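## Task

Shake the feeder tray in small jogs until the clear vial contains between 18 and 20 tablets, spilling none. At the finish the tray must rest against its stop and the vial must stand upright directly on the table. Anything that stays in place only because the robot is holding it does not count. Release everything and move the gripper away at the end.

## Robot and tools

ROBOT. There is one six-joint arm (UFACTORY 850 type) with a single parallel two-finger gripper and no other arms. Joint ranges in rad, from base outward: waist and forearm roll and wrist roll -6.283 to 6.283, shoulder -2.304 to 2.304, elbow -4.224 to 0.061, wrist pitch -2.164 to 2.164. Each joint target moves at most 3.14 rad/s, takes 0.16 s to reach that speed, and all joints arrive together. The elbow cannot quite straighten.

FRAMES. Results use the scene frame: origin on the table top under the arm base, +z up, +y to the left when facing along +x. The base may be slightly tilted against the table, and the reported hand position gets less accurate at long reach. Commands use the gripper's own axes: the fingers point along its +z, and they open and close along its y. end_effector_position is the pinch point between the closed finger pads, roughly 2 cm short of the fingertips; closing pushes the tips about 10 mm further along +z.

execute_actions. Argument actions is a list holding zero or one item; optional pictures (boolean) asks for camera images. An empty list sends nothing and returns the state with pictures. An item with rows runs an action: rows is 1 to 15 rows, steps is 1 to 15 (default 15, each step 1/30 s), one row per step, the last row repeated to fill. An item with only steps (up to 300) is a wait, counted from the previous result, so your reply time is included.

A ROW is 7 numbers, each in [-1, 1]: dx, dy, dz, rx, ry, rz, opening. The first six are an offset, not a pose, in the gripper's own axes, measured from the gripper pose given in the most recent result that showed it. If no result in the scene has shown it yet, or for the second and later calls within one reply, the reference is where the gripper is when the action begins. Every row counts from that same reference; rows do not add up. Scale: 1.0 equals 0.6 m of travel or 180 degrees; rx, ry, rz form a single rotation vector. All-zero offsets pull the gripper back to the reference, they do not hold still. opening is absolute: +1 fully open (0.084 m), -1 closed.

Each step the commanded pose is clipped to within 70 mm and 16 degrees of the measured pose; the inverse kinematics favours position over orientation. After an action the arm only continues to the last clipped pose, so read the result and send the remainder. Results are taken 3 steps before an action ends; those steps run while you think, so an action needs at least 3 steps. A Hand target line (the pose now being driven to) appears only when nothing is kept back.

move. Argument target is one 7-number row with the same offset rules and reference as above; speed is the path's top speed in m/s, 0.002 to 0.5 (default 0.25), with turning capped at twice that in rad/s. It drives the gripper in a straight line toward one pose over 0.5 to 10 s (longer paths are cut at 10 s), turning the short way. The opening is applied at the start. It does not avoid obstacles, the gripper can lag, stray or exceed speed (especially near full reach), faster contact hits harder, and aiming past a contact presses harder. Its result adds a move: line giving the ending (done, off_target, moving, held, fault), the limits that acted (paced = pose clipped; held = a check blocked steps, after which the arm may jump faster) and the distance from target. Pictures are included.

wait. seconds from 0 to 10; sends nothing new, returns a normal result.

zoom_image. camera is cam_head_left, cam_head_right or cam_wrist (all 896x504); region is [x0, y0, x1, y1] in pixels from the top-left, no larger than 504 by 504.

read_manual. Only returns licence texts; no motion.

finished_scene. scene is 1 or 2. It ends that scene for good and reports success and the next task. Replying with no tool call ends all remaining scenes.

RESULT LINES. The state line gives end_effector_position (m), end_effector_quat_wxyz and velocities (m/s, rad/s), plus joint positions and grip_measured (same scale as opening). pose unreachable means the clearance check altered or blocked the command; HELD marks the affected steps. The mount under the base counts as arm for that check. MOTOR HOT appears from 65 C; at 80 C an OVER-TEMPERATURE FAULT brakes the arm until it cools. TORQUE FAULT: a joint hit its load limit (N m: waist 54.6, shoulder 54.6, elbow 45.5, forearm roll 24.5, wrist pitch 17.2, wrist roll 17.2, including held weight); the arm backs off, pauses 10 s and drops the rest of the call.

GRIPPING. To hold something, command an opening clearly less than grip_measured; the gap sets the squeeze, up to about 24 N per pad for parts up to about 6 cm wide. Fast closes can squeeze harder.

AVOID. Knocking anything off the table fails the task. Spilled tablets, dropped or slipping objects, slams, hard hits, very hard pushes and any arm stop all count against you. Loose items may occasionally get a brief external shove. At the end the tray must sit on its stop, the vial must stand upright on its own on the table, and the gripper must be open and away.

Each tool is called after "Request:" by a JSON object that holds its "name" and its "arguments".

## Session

Request:
{"name": "execute_actions", "arguments": {"actions": []}}

Scene clock: 0.00 s of 4800.00 s.
end_effector_position=(+0.6258, +0.1351, +0.3435) grip_measured=+1.00 end_effector_quat_wxyz=(-0.005, +0.935, +0.353, +0.020) end_effector_velocity=(+0.000, -0.000, -0.000) end_effector_angular_velocity=(-0.001, -0.000, +0.001)
Joint positions: [ 0.716 -0.241 -1.114 -0.818 -0.988  0.567  0.084]
Joint velocities: [-0.    -0.     0.    -0.001 -0.    -0.     0.   ]
Motor temperatures (°C, as the motors report them): [27 24 27 29 31 30]
Hand target: +0.626, +0.135, +0.343; -0.005, +0.935, +0.353, +0.020

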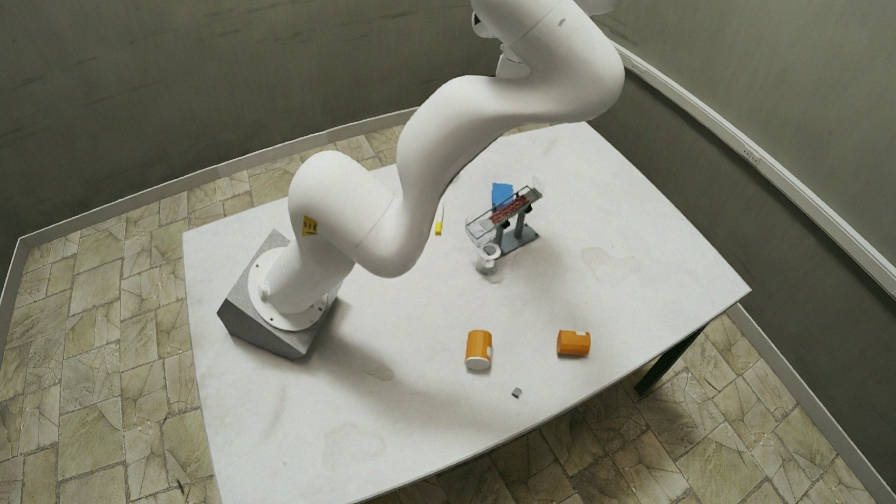

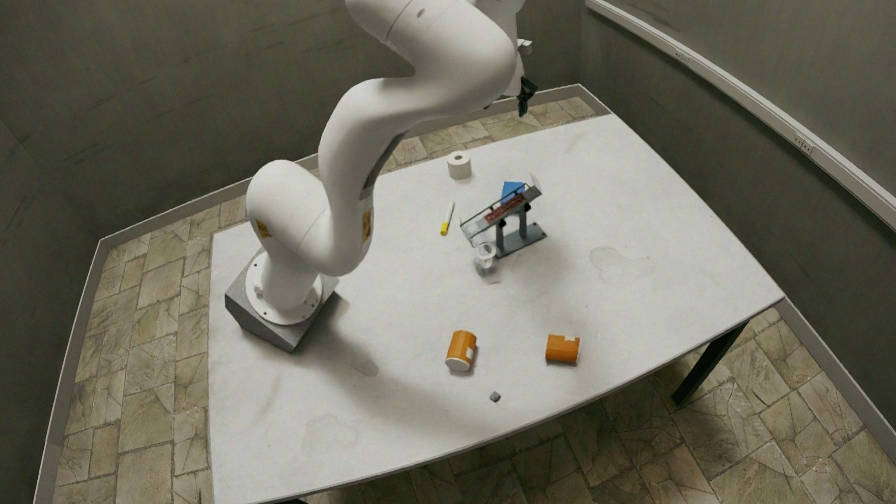

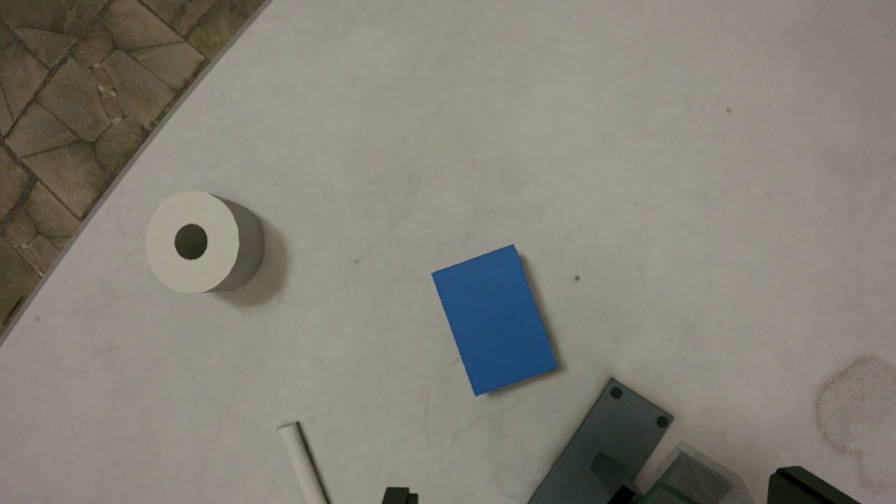

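Request:
{"name": "execute_actions", "arguments": {"actions": []}}

Scene clock: 0.77 s of 4800.00 s.
end_effector_position=(+0.6258, +0.1351, +0.3435) grip_measured=+1.00 end_effector_quat_wxyz=(-0.005, +0.935, +0.353, +0.020) end_effector_velocity=(-0.000, +0.000, -0.000) end_effector_angular_velocity=(-0.000, +0.000, +0.000)
Joint positions: [ 0.716 -0.241 -1.114 -0.818 -0.988  0.567  0.084]
Joint velocities: [ 0.    -0.001  0.    -0.     0.     0.    -0.   ]
Motor temperatures (°C, as the motors report them): [27 24 27 29 31 30]
Hand target: +0.626, +0.135, +0.343; -0.005, +0.935, +0.353, +0.020
Kept back: nothing.
Steps of this call (steps 1 to 23: nothing new was sent). Readings (end_effector_position):
1: (+0.6258, +0.1351, +0.3435)
2: (+0.6258, +0.1351, +0.3435)
4: (+0.6258, +0.1351, +0.3435)
8: (+0.6258, +0.1351, +0.3435)
23: the state above

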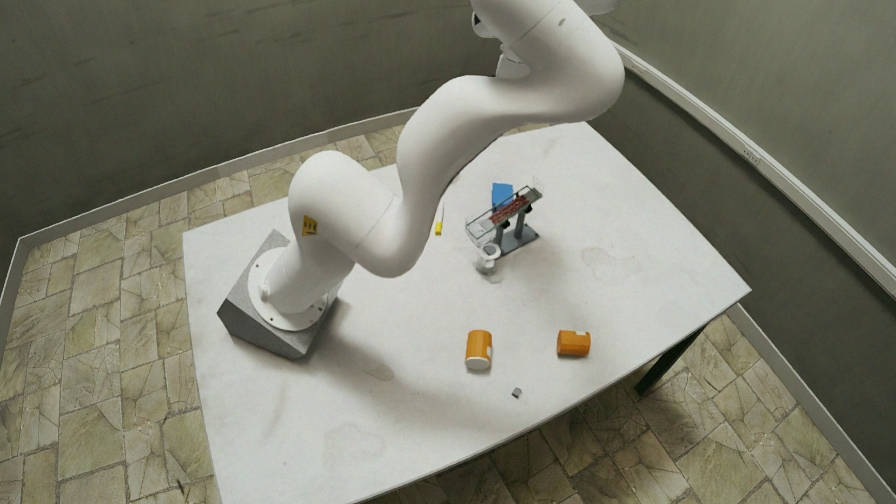

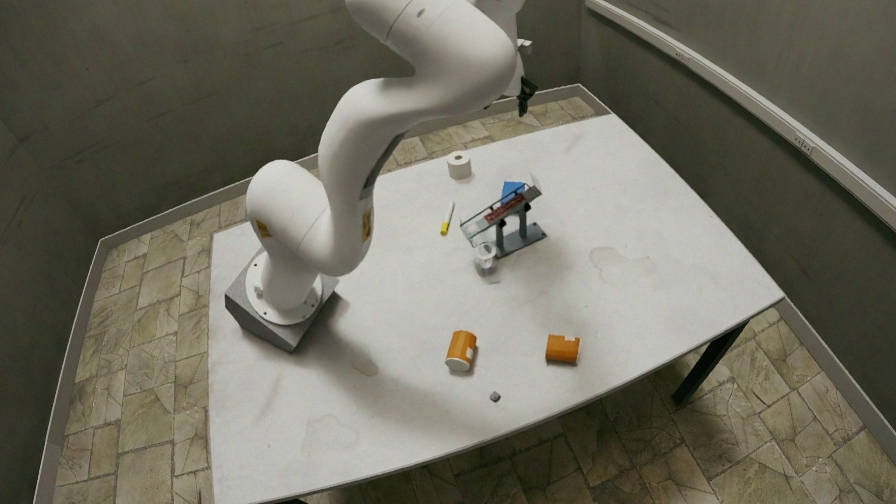

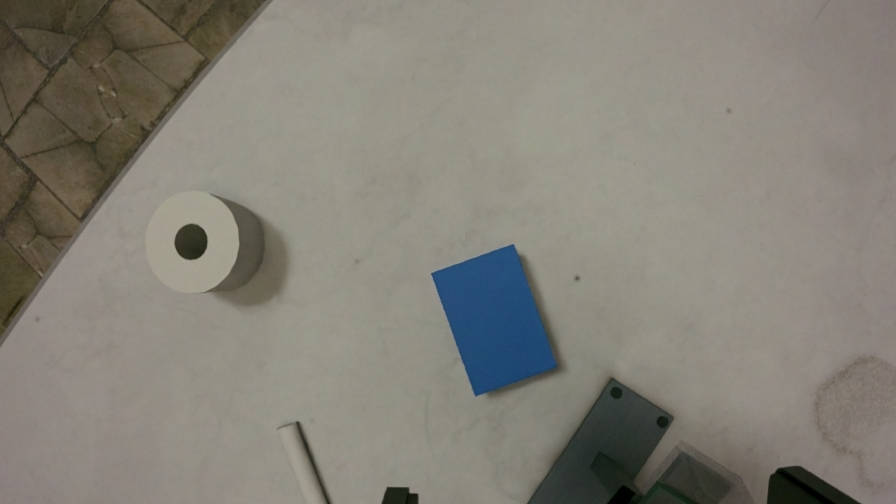

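Request:
{"name": "zoom_image", "arguments": {"camera": "cam_head_left", "region": [430, 160, 590, 290]}}

Request:
{"name": "zoom_image", "arguments": {"camera": "cam_head_right", "region": [430, 160, 590, 290]}}

Region (430, 160, 590, 290) of cam_head_left's 896x504 image, scaled by 3.150, with more detail than that image has; it fills the top 410 rows of this view, and the rest is white.

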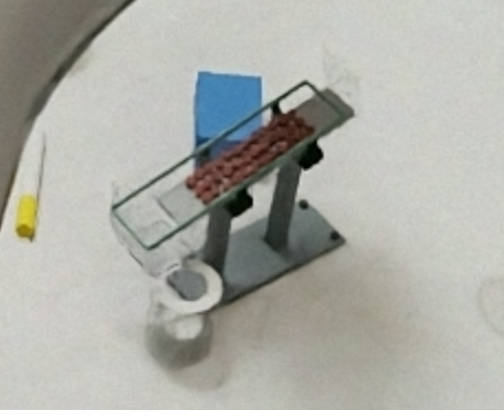

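Region (430, 160, 590, 290) of cam_head_right's 896x504 image, scaled by 3.150, with more detail than that image has; it fills the top 410 rows of this view, and the rest is white.

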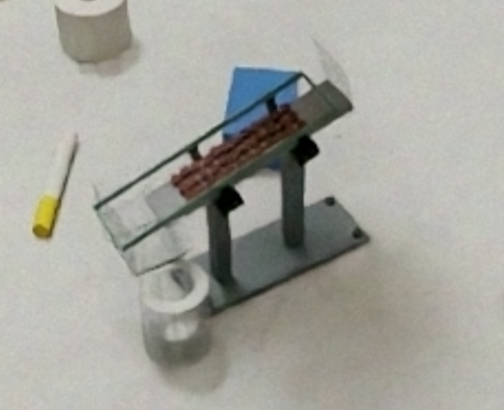

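Request:
{"name": "move", "arguments": {"target": [-0.3093, 0.1882, 0.0107, 0.0079, -0.0112, -0.3150, 1], "speed": 0.5}}

Scene clock: 10.53 s of 4800.00 s.
end_effector_position=(+0.5617, -0.0724, +0.3310) grip_measured=+1.00 end_effector_quat_wxyz=(+0.001, +0.655, +0.755, -0.001) end_effector_velocity=(-0.000, -0.001, +0.000) end_effector_angular_velocity=(+0.004, +0.004, +0.005)
Joint positions: [ 0.455  0.243 -0.743 -0.795 -0.951 -0.711  0.084]
Joint velocities: [-0.005  0.003 -0.001  0.008  0.001 -0.015  0.   ]
Motor temperatures (°C, as the motors report them): [27 25 27 29 31 30]
Hand target: +0.562, -0.073, +0.331; +0.001, +0.655, +0.755, -0.001
Off the commanded pose: 0.001 m, 0 deg.
Kept back: nothing.
After step 90, 5.13 s passed at rest.
move: done

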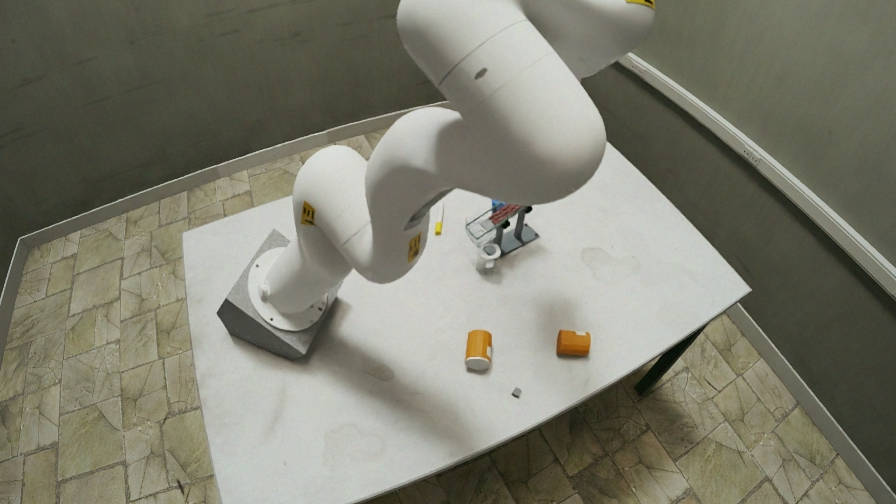

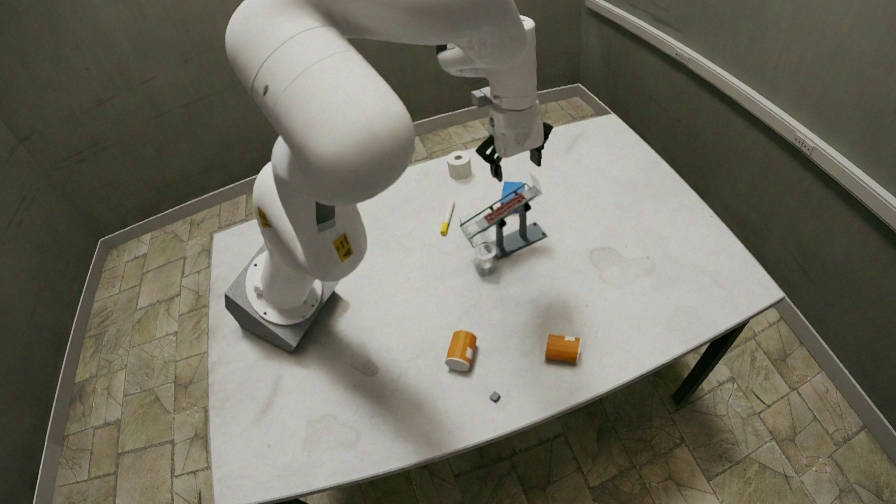

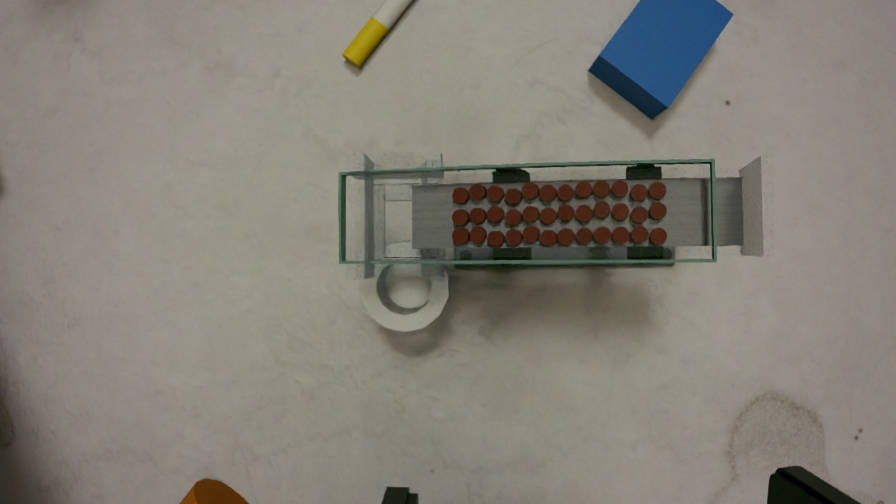

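Request:
{"name": "zoom_image", "arguments": {"camera": "cam_wrist", "region": [320, 140, 500, 350]}}

Request:
{"name": "zoom_image", "arguments": {"camera": "cam_wrist", "region": [600, 130, 800, 290]}}

Region (320, 140, 500, 350) of cam_wrist's 896x504 image, scaled by 2.400, with more detail than that image has; it fills the left 432 columns of this view, and the rest is white.

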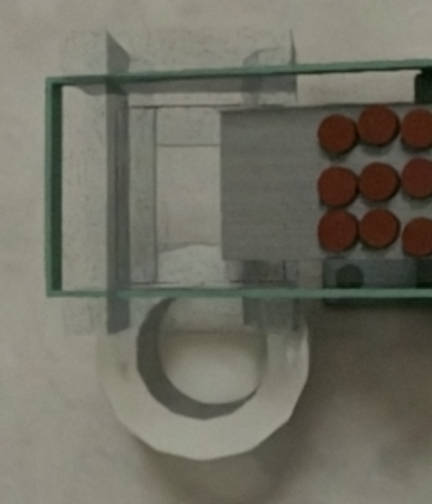

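Region (600, 130, 800, 290) of cam_wrist's 896x504 image, scaled by 2.520, with more detail than that image has; it fills the top 403 rows of this view, and the rest is white.

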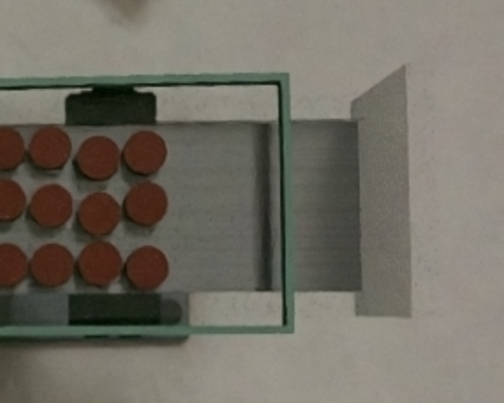

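Request:
{"name": "zoom_image", "arguments": {"camera": "cam_wrist", "region": [350, 145, 470, 285]}}

Region (350, 145, 470, 285) of cam_wrist's 896x504 image, scaled by 3.600, with more detail than that image has; it fills the left 432 columns of this view, and the rest is white.

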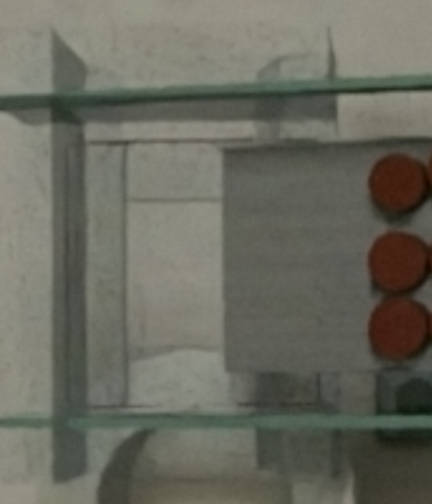

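Request:
{"name": "move", "arguments": {"target": [-0.0643, -0.1040, 0.4417, 0, 0.3889, 0, 1], "speed": 0.45}}

Scene clock: 19.03 s of 4800.00 s.
end_effector_position=(+0.5032, -0.1216, +0.0648) grip_measured=+1.00 end_effector_quat_wxyz=(-0.432, +0.538, +0.620, +0.373) end_effector_velocity=(-0.001, -0.000, -0.001) end_effector_angular_velocity=(+0.007, +0.001, +0.000)
Joint positions: [-0.607 -0.474 -0.935  0.891 -1.    -3.195  0.084]
Joint velocities: [-0.003 -0.006 -0.003 -0.001 -0.006 -0.004  0.   ]
Motor temperatures (°C, as the motors report them): [27 25 27 29 31 30]
Hand target: +0.503, -0.122, +0.065; -0.432, +0.538, +0.620, +0.373
Off the commanded pose: 0.003 m, 0 deg.
Kept back: nothing.
After step 90, 3.07 s passed at rest.
move: done; limits=paced

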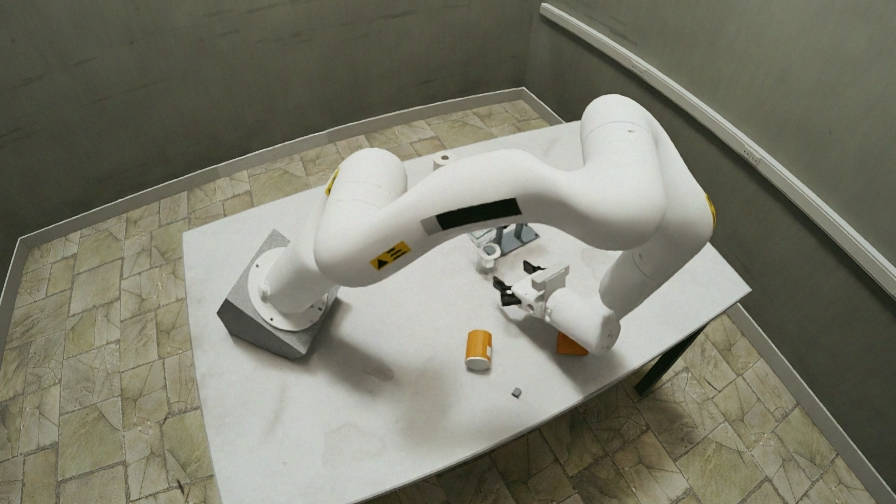

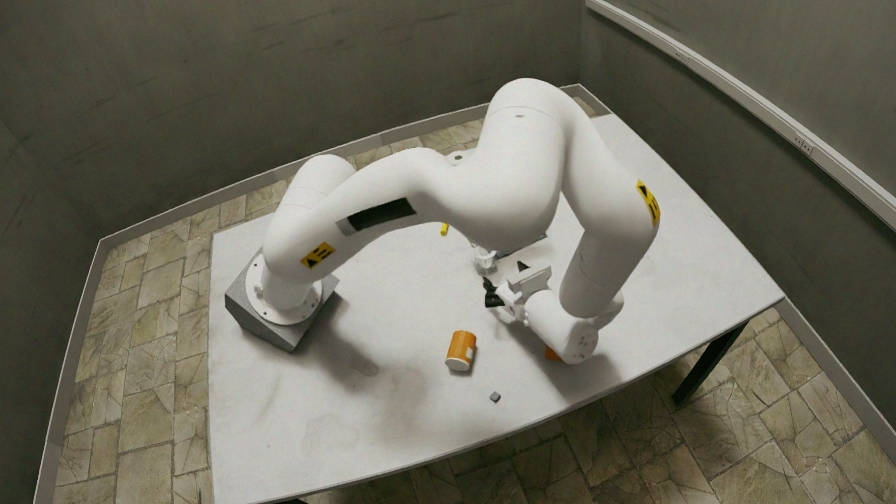

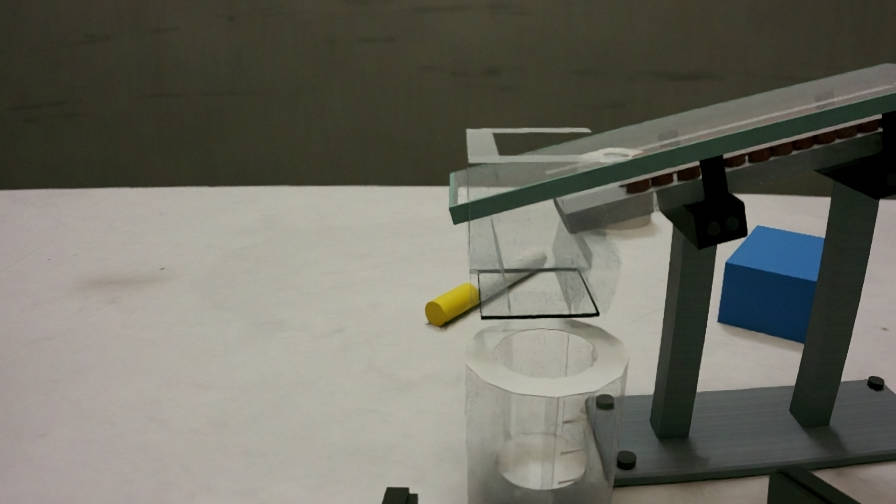

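Request:
{"name": "zoom_image", "arguments": {"camera": "cam_wrist", "region": [440, 250, 660, 504]}}

Region (440, 250, 660, 504) of cam_wrist's 896x504 image, scaled by 1.984, with more detail than that image has; it fills the left 437 columns of this view, and the rest is white.

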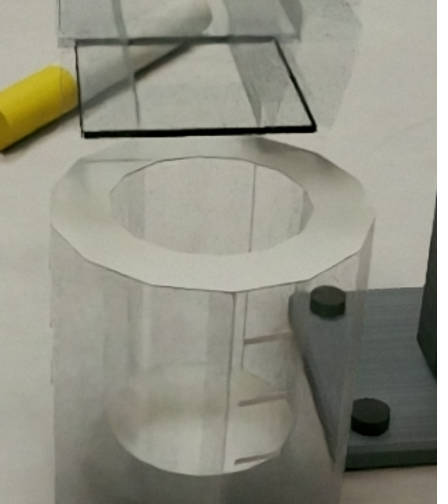

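Request:
{"name": "execute_actions", "arguments": {"actions": [{"rows": [[0.0001,-0.0001,0.0024,0,0,0,0.95],[0.0003,-0.0002,0.0094,0,0,0,0.9],[0.0007,-0.0005,0.0206,0,0,0,0.85],[0.0012,-0.0008,0.0353,0,0,0,0.8],[0.0018,-0.0012,0.0523,0,0,0,0.75],[0.0024,-0.0017,0.0705,0,0,0,0.7],[0.0030,-0.0021,0.0887,0,0,0,0.68],[0.0036,-0.0025,0.1058,0,0,0,0.65],[0.0041,-0.0028,0.1204,0,0,0,0.62],[0.0045,-0.0031,0.1316,0,0,0,0.6],[0.0047,-0.0032,0.1386,0,0,0,0.57],[0.0048,-0.0033,0.141,0,0,0,0.54],[0.0048,-0.0033,0.141,0,0,0,0.5],[0.0048,-0.0033,0.141,0,0,0,0.45],[0.0048,-0.0033,0.141,0,0,0,0.4]], "steps": 15}]}}

Request:
{"name": "execute_actions", "arguments": {"actions": [{"rows": [[0,0,0.001,0,0,0,0.35],[0,0,0.001,0,0,0,0.3],[0,0,0.001,0,0,0,0.26],[0,0,0.001,0,0,0,0.22],[0,0,0.001,0,0,0,0.18],[0,0,0.001,0,0,0,0.14],[0,0,0.001,0,0,0,0.1],[0,0,0.001,0,0,0,0.05],[0,0,0.001,0,0,0,0.0],[0,0,0.001,0,0,0,0.0],[0,0,0.001,0,0,0,0.0]], "steps": 11}], "pictures": true}}

Scene clock: 23.10 s of 4800.00 s.
end_effector_position=(+0.4906, -0.0641, +0.0473) grip_measured=+0.60 end_effector_quat_wxyz=(-0.434, +0.537, +0.621, +0.371) end_effector_velocity=(-0.043, +0.218, -0.069) end_effector_angular_velocity=(+0.006, +0.017, +0.011)
Joint positions: [-0.525 -0.528 -0.882  1.006 -0.912 -3.27   0.069]
Joint velocities: [ 0.322 -0.249  0.149  0.495  0.301 -0.326 -0.035]
Motor temperatures (°C, as the motors report them): [27 25 27 29 31 30]
Steps of this call (steps 1 to 90: nothing new was sent; then 0.67 s passed at rest; steps 91 to 102: the first 12 steps of this action). Readings (end_effector_position):
91: (+0.5030, -0.1215, +0.0646)
92: (+0.5030, -0.1213, +0.0645)
94: (+0.5028, -0.1184, +0.0635)
98: (+0.4981, -0.0965, +0.0569)
102: the state above

Scene clock: 23.47 s of 4800.00 s.
end_effector_position=(+0.4888, -0.0482, +0.0414) grip_measured=+0.23 end_effector_quat_wxyz=(-0.434, +0.537, +0.621, +0.371) end_effector_velocity=(-0.003, -0.001, +0.002) end_effector_angular_velocity=(+0.004, +0.006, +0.004)
Joint positions: [-0.501 -0.548 -0.875  1.047 -0.89  -3.298  0.054]
Joint velocities: [-0.003  0.002  0.003 -0.01  -0.004  0.008  0.   ]
Motor temperatures (°C, as the motors report them): [27 25 27 29 31 30]
Off your previous action's commanded pose: 0.007 m, 0 deg at its last step (step 3 of this call).
Steps of this call (steps 1 to 3: the last 3 steps of your previous action; steps 4 to 11: the first 8 steps of this action, its rows measured from where the robot was after step 3). Readings (end_effector_position):
3: (+0.4886, -0.0486, +0.0417)
4: (+0.4887, -0.0463, +0.0406)
5: (+0.4887, -0.0455, +0.0403)
7: (+0.4889, -0.0470, +0.0408)
11: the state above

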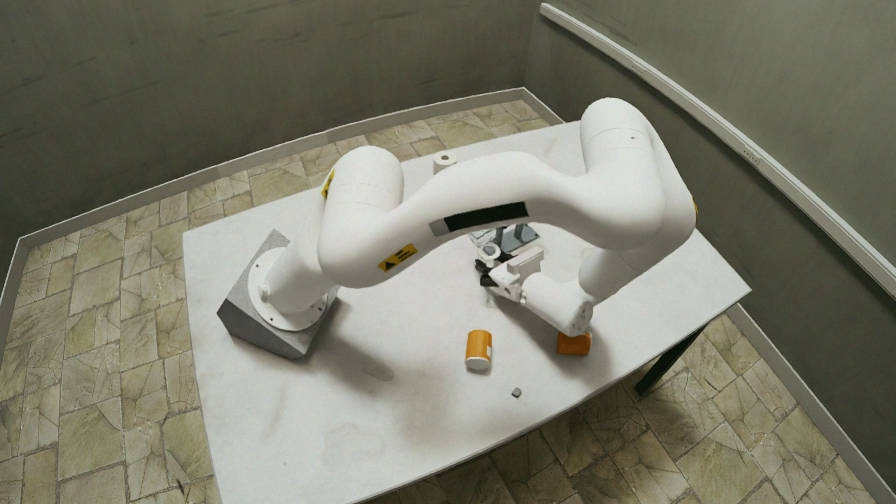

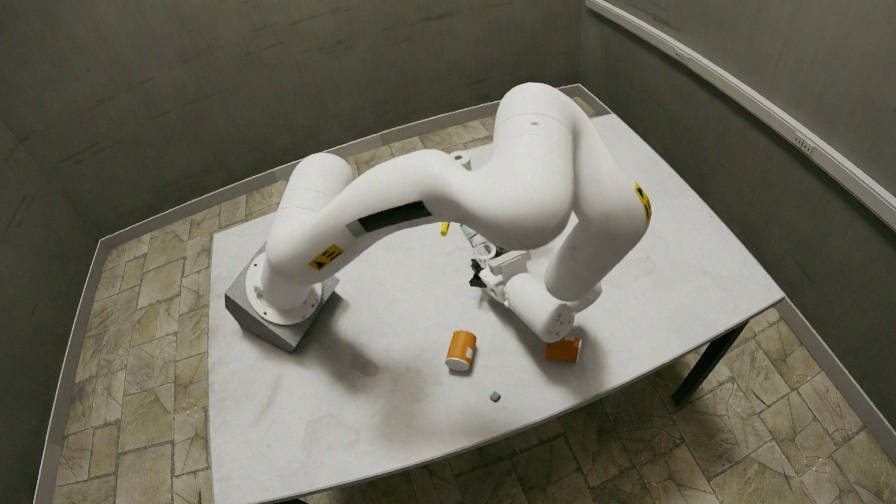

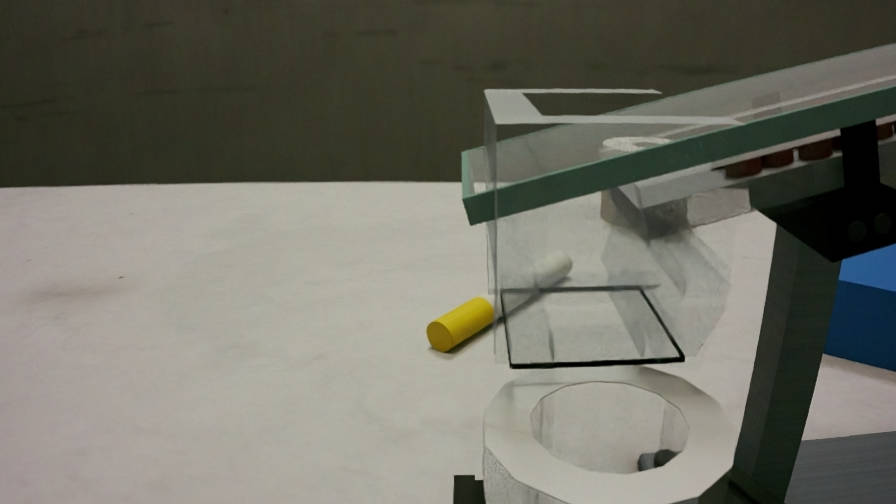

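Request:
{"name": "zoom_image", "arguments": {"camera": "cam_wrist", "region": [450, 270, 770, 504]}}

Region (450, 270, 770, 504) of cam_wrist's 896x504 image, scaled by 1.575, with more detail than that image has; it fills the top 369 rows of this view, and the rest is white.

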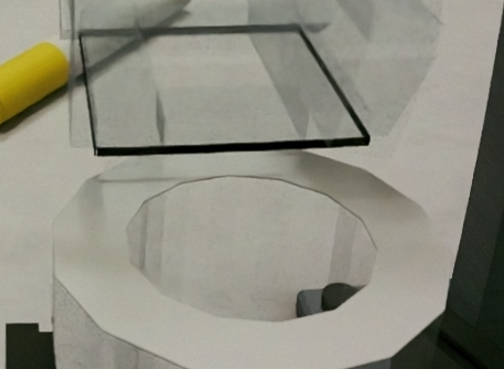

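Request:
{"name": "execute_actions", "arguments": {"actions": [{"rows": [[0.0015,0,-0.0006,0,0,0,0],[0.0023,0,-0.0009,0,0,0,0],[0.0028,0.0001,0.0004,0,0,0,0],[0.0042,0.0002,0.0042,0,0,0,0],[0.0064,0.0005,0.0102,0,0,0,0],[0.0093,0.0008,0.0180,0,0,0,0],[0.0126,0.0012,0.0268,0,0,0,0],[0.0160,0.0016,0.0359,0,0,0,0],[0.0192,0.0020,0.0447,0,0,0,0],[0.0221,0.0023,0.0525,0,0,0,0],[0.0243,0.0026,0.0585,0,0,0,0],[0.0258,0.0027,0.0623,0,0,0,0],[0.0263,0.0028,0.0636,0,0,0,0],[0.0260,0.0028,0.0637,0,0,0,0],[0.0243,0.0028,0.0644,0,0,0,0]], "steps": 15}]}}

Request:
{"name": "wait", "arguments": {"seconds": 0.25}}

Scene clock: 25.03 s of 4800.00 s.
end_effector_position=(+0.4855, -0.0232, +0.0433) grip_measured=+0.23 end_effector_quat_wxyz=(-0.434, +0.537, +0.621, +0.371) end_effector_velocity=(-0.019, +0.140, +0.004) end_effector_angular_velocity=(+0.007, +0.010, +0.010)
Joint positions: [-0.457 -0.555 -0.848  1.105 -0.863 -3.324  0.054]
Joint velocities: [ 0.246 -0.064  0.124  0.334  0.142 -0.162 -0.   ]
Motor temperatures (°C, as the motors report them): [27 25 27 29 31 30]
Off your previous action's commanded pose: 0.000 m, 0 deg at its last step (step 3 of this call).
Steps of this call (steps 1 to 3: the last 3 steps of your previous action; steps 4 to 35: nothing new was sent; steps 36 to 47: the first 12 steps of this action). Readings (end_effector_position):
36: (+0.4885, -0.0480, +0.0415)
37: (+0.4885, -0.0480, +0.0417)
39: (+0.4887, -0.0480, +0.0422)
43: (+0.4881, -0.0410, +0.0428)
47: the state above

Scene clock: 25.40 s of 4800.00 s.
end_effector_position=(+0.4845, -0.0074, +0.0418) grip_measured=+0.23 end_effector_quat_wxyz=(-0.434, +0.537, +0.621, +0.371) end_effector_velocity=(-0.000, +0.002, -0.001) end_effector_angular_velocity=(+0.001, -0.001, +0.001)
Joint positions: [-0.43  -0.566 -0.839  1.148 -0.847 -3.348  0.054]
Joint velocities: [ 0.003 -0.003  0.     0.005  0.002 -0.004 -0.   ]
Motor temperatures (°C, as the motors report them): [27 25 27 29 31 30]
Hand target: +0.484, -0.007, +0.042; -0.434, +0.537, +0.621, +0.371
Off the commanded pose: 0.000 m, 0 deg.
Kept back: nothing.
Steps of this call (steps 1 to 3: the last 3 steps of your previous action; steps 4 to 11: nothing new was sent). Readings (end_effector_position):
1: (+0.4849, -0.0188, +0.0434)
2: (+0.4845, -0.0150, +0.0434)
4: (+0.4842, -0.0103, +0.0431)
8: (+0.4844, -0.0078, +0.0420)
11: the state above

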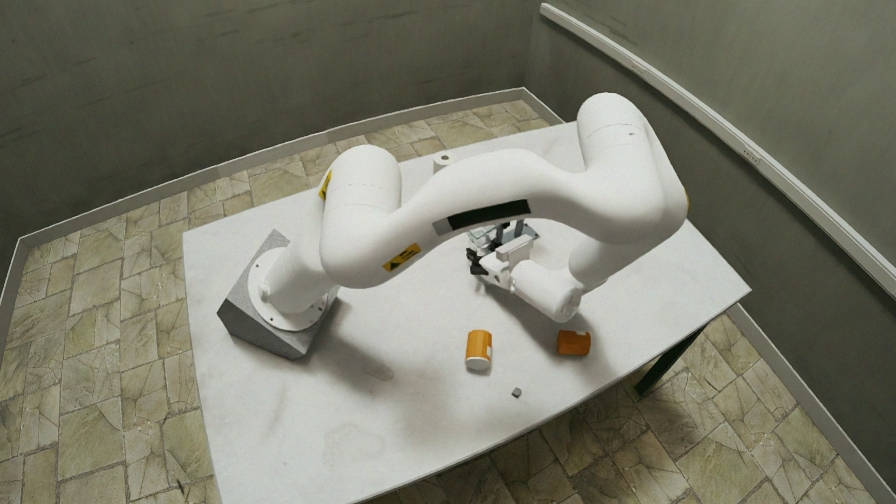

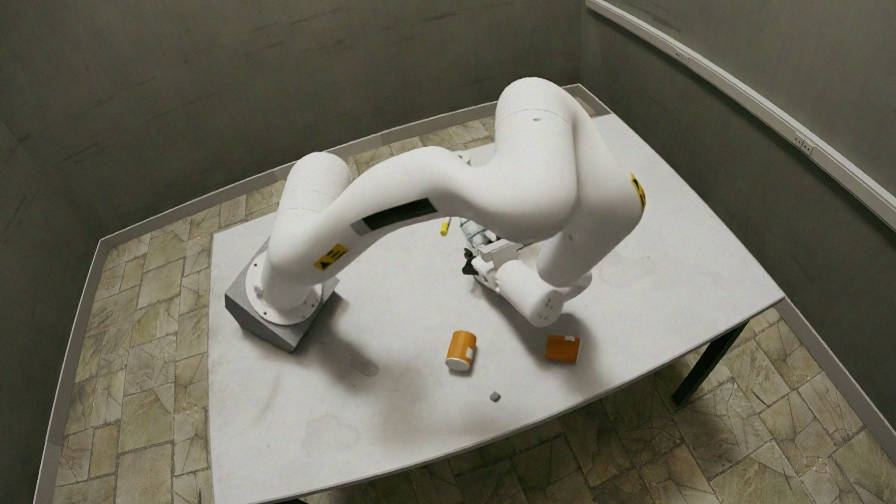

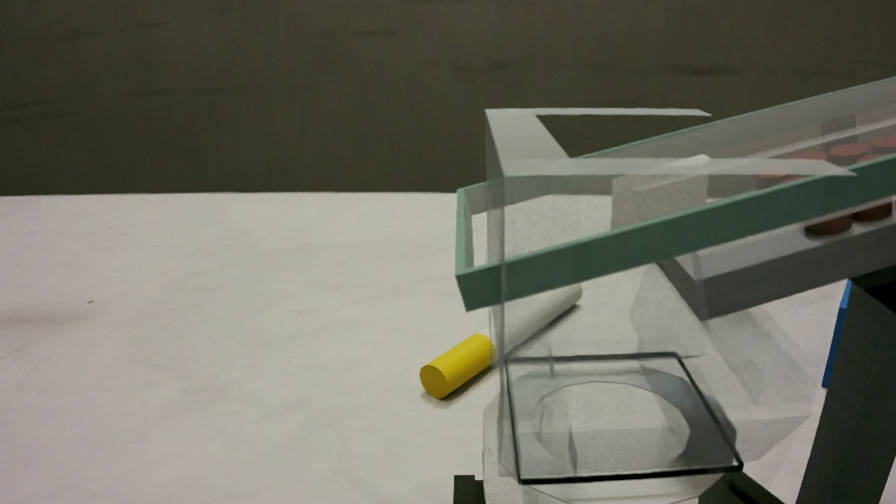

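Request:
{"name": "zoom_image", "arguments": {"camera": "cam_wrist", "region": [460, 330, 780, 504]}}

Region (460, 330, 780, 504) of cam_wrist's 896x504 image, scaled by 1.575, with more detail than that image has; it fills the top 274 rows of this view, and the rest is white.

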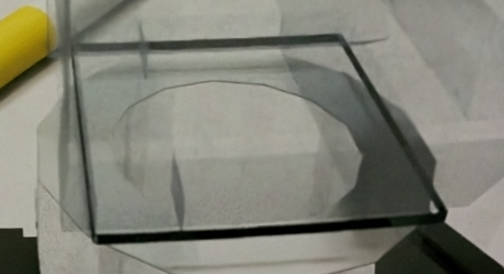

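Request:
{"name": "execute_actions", "arguments": {"actions": [{"rows": [[-0.0002,0,0.0010,0,0,0,0.1],[-0.0002,0,0.0013,0,0,0,0.2],[-0.0002,0,0.0013,0,0,0,0.3],[-0.0002,0,0.0013,0,0,0,0.4],[-0.0001,0,-0.0017,0,0,0,0.5],[-0.0001,0,-0.0071,0,0,0,0.6],[-0.0005,0,-0.0158,0,0,0,0.68],[-0.0001,0,-0.0266,0,0,0,0.7],[-0.0001,0,-0.0409,0.0013,-0.0010,-0.0015,0.7],[0.0002,0,-0.0570,0.0042,-0.0031,-0.0049,0.7],[0.0004,0,-0.0731,0.0091,-0.0068,-0.0106,0.7],[0.0023,0,-0.0897,0.0160,-0.0118,-0.0186,0.7],[0.0070,0.0008,-0.1057,0.0248,-0.0183,-0.0288,0.7],[0.0148,0.0025,-0.1228,0.0349,-0.0258,-0.0406,0.7],[0.0248,0.0050,-0.1390,0.0452,-0.0334,-0.0526,0.7]], "steps": 15}]}}

Request:
{"name": "execute_actions", "arguments": {"actions": [{"rows": [[0.0301,0.0060,-0.0775,0.0408,-0.0301,-0.0475,0.7],[0.0436,0.0111,-0.0924,0.0510,-0.0377,-0.0594,0.7],[0.0578,0.0162,-0.1058,0.0613,-0.0453,-0.0714,0.7],[0.0740,0.0232,-0.1183,0.0716,-0.0529,-0.0833,0.7],[0.0909,0.0303,-0.1293,0.0819,-0.0605,-0.0953,0.7],[0.1083,0.0392,-0.1388,0.0921,-0.0681,-0.1072,0.7],[0.1246,0.0498,-0.1462,0.1024,-0.0757,-0.1192,0.7],[0.1411,0.0604,-0.1537,0.1127,-0.0833,-0.1312,0.7],[0.1580,0.0727,-0.1596,0.1229,-0.0909,-0.1431,0.7],[0.1740,0.0851,-0.1634,0.1332,-0.0985,-0.1551,0.7],[0.1906,0.0993,-0.1657,0.1435,-0.1061,-0.1670,0.7],[0.2062,0.1135,-0.1659,0.1538,-0.1137,-0.1790,0.7],[0.2209,0.1294,-0.1640,0.1640,-0.1213,-0.1909,0.7],[0.2346,0.1454,-0.1598,0.1743,-0.1289,-0.2029,0.7],[0.2484,0.1614,-0.1557,0.1846,-0.1365,-0.2149,0.7]], "steps": 15}]}}

Request:
{"name": "execute_actions", "arguments": {"actions": [{"rows": [[0.0176,0.0900,-0.0432,0.0494,-0.0365,-0.0575,0.7],[0.0183,0.1114,-0.0479,0.0597,-0.0441,-0.0695,0.7],[0.0178,0.1326,-0.0513,0.0700,-0.0517,-0.0814,0.7],[0.0173,0.1521,-0.0530,0.0802,-0.0593,-0.0934,0.7],[0.0163,0.1725,-0.0525,0.0905,-0.0669,-0.1053,0.7],[0.0136,0.1913,-0.0518,0.1008,-0.0745,-0.1173,0.7],[0.0108,0.2086,-0.0493,0.1110,-0.0821,-0.1293,0.7],[0.0071,0.2233,-0.0461,0.1213,-0.0897,-0.1412,0.7],[0.0033,0.2364,-0.0411,0.1316,-0.0973,-0.1532,0.7],[-0.0012,0.2484,-0.0371,0.1419,-0.1049,-0.1651,0.7],[-0.0056,0.2565,-0.0317,0.1521,-0.1125,-0.1771,0.7],[-0.0107,0.2636,-0.0274,0.1613,-0.1193,-0.1877,0.7],[-0.0145,0.2671,-0.0229,0.1684,-0.1246,-0.1961,0.7],[-0.0172,0.2710,-0.0196,0.1737,-0.1284,-0.2021,0.7],[-0.0197,0.2726,-0.0168,0.1769,-0.1308,-0.2059,0.7]], "steps": 15}]}}

Request:
{"name": "wait", "arguments": {"seconds": 0.25}}

Scene clock: 34.23 s of 4800.00 s.
end_effector_position=(+0.4870, -0.0265, +0.0485) grip_measured=+0.68 end_effector_quat_wxyz=(-0.432, +0.535, +0.625, +0.369) end_effector_velocity=(+0.028, -0.184, +0.062) end_effector_angular_velocity=(-0.133, -0.164, +0.203)
Joint positions: [-0.457 -0.536 -0.844  1.091 -0.862 -3.313  0.072]
Joint velocities: [-0.209  0.329 -0.065 -0.62  -0.06   0.313  0.01 ]
Motor temperatures (°C, as the motors report them): [27 25 27 29 31 30]
Steps of this call (steps 1 to 90: nothing new was sent; then 5.43 s passed at rest; steps 91 to 102: the first 12 steps of this action). Readings (end_effector_position):
91: (+0.4844, -0.0071, +0.0418)
92: (+0.4844, -0.0071, +0.0418)
94: (+0.4844, -0.0069, +0.0416)
98: (+0.4846, -0.0095, +0.0426)
102: the state above

Scene clock: 34.73 s of 4800.00 s.
end_effector_position=(+0.5318, -0.0915, +0.1542) grip_measured=+0.70 end_effector_quat_wxyz=(-0.329, +0.367, +0.820, +0.291) end_effector_velocity=(+0.165, +0.011, +0.286) end_effector_angular_velocity=(-0.476, -0.783, +1.014)
Joint positions: [-0.32  -0.167 -0.867  0.53  -0.811 -3.041  0.073]
Joint velocities: [ 0.761  0.662 -0.195 -1.254  0.016  0.855  0.   ]
Motor temperatures (°C, as the motors report them): [27 25 27 29 31 30]
Off your previous action's commanded pose: 0.043 m, 10 deg at its last step (step 3 of this call).
Steps of this call (steps 1 to 3: the last 3 steps of your previous action; steps 4 to 15: the first 12 steps of this action, its rows measured from where the robot was after step 3). Readings (end_effector_position):
3: (+0.4906, -0.0470, +0.0569)
4: (+0.4923, -0.0542, +0.0611)
5: (+0.4943, -0.0614, +0.0662)
7: (+0.4995, -0.0735, +0.0792)
11: (+0.5133, -0.0881, +0.1153)
15: the state above

Scene clock: 35.23 s of 4800.00 s.
end_effector_position=(+0.6472, -0.0188, +0.2411) grip_measured=+0.70 end_effector_quat_wxyz=(-0.175, +0.131, +0.959, +0.182) end_effector_velocity=(+0.202, +0.189, -0.009) end_effector_angular_velocity=(-0.497, -0.695, +0.965)
Joint positions: [ 0.128 -0.158 -1.108 -0.092 -0.791 -2.634  0.073]
Joint velocities: [ 0.697 -0.518 -0.558 -1.329 -0.     0.645 -0.   ]
Motor temperatures (°C, as the motors report them): [27 25 27 29 31 30]
Off your previous action's commanded pose: 0.069 m, 20 deg at its last step (step 3 of this call); position and orientation clipped at that step.
Steps of this call (steps 1 to 3: the last 3 steps of your previous action; steps 4 to 15: the first 12 steps of this action, its rows measured from where the robot was after step 3). Readings (end_effector_position):
3: (+0.5496, -0.0867, +0.1819)
4: (+0.5561, -0.0835, +0.1905)
5: (+0.5632, -0.0796, +0.1988)
7: (+0.5803, -0.0705, +0.2137)
11: (+0.6163, -0.0467, +0.2351)
15: the state above

Scene clock: 35.60 s of 4800.00 s.
end_effector_position=(+0.6810, +0.0103, +0.2280) grip_measured=+0.70 end_effector_quat_wxyz=(-0.113, +0.015, +0.988, +0.100) end_effector_velocity=(+0.012, +0.001, +0.002) end_effector_angular_velocity=(-0.037, -0.044, +0.039)
Joint positions: [ 0.256 -0.268 -1.196 -0.428 -0.811 -2.497  0.073]
Joint velocities: [ 0.022 -0.014 -0.021 -0.079 -0.011  0.035  0.   ]
Motor temperatures (°C, as the motors report them): [27 25 27 29 31 30]
Hand target: +0.682, +0.011, +0.228; -0.111, +0.012, +0.989, +0.099
Off the commanded pose: 0.006 m, 7 deg; orientation clipped at the last step of the last action.
Kept back: nothing.
Steps of this call (steps 1 to 3: the last 3 steps of your previous action; steps 4 to 11: nothing new was sent). Readings (end_effector_position):
1: (+0.6537, -0.0128, +0.2403)
2: (+0.6594, -0.0075, +0.2389)
4: (+0.6686, +0.0007, +0.2347)
8: (+0.6788, +0.0094, +0.2285)
11: the state above

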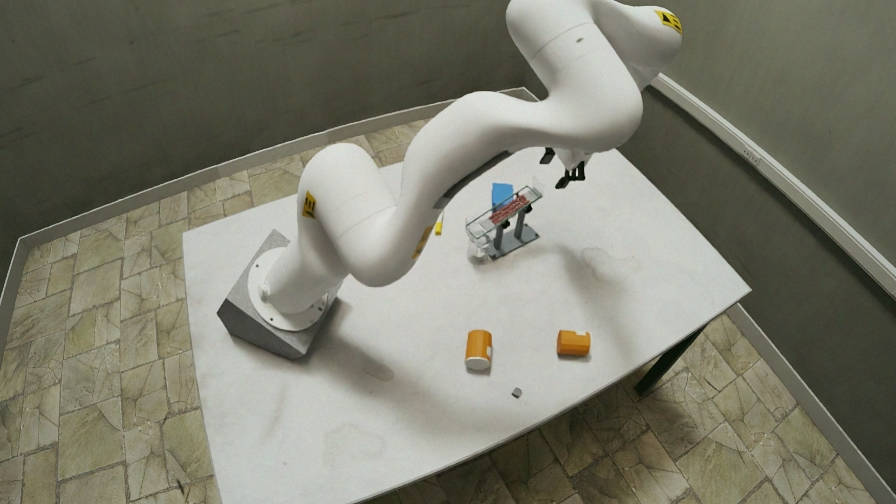

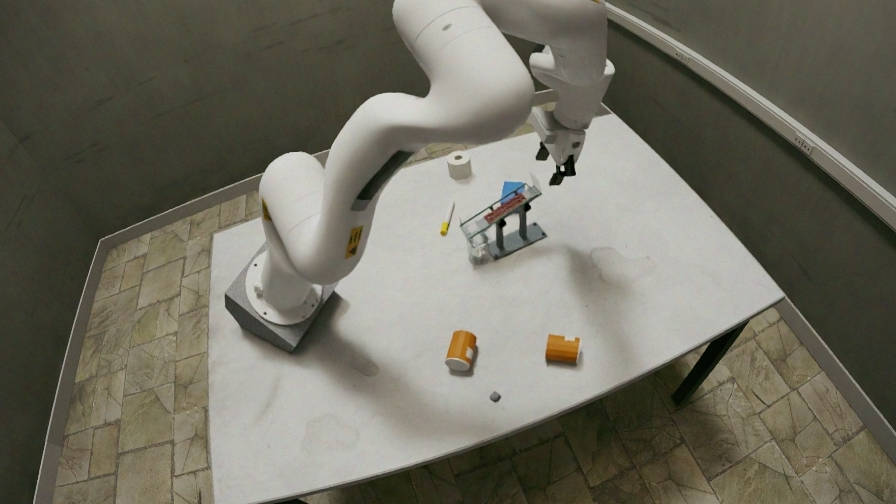

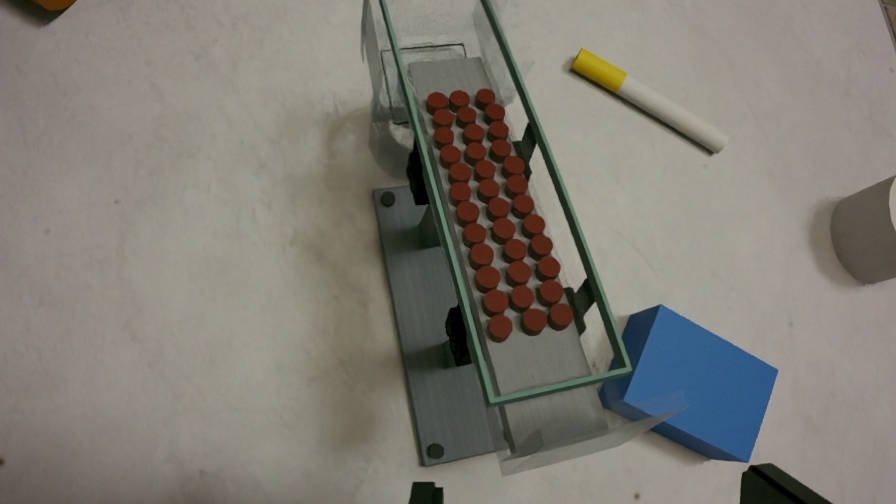

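Request:
{"name": "zoom_image", "arguments": {"camera": "cam_wrist", "region": [440, 330, 720, 504]}}

Request:
{"name": "zoom_image", "arguments": {"camera": "cam_head_left", "region": [440, 190, 540, 280]}}

Region (440, 330, 720, 504) of cam_wrist's 896x504 image, scaled by 1.800, with more detail than that image has; it fills the top 313 rows of this view, and the rest is white.

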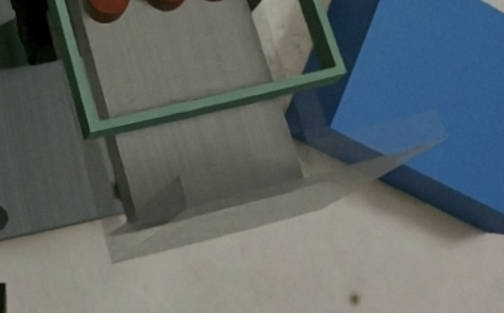

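Region (440, 190, 540, 280) of cam_head_left's 896x504 image, scaled by 5.040, with more detail than that image has; it fills the top 454 rows of this view, and the rest is white.

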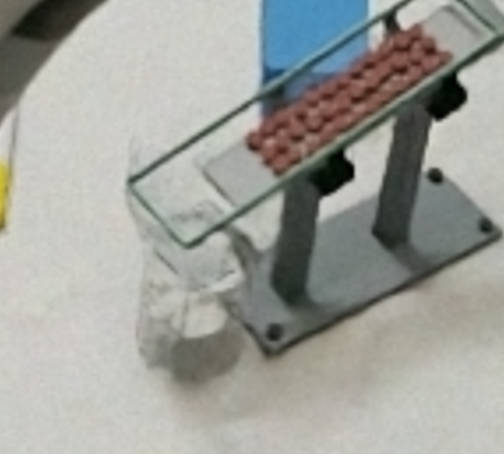

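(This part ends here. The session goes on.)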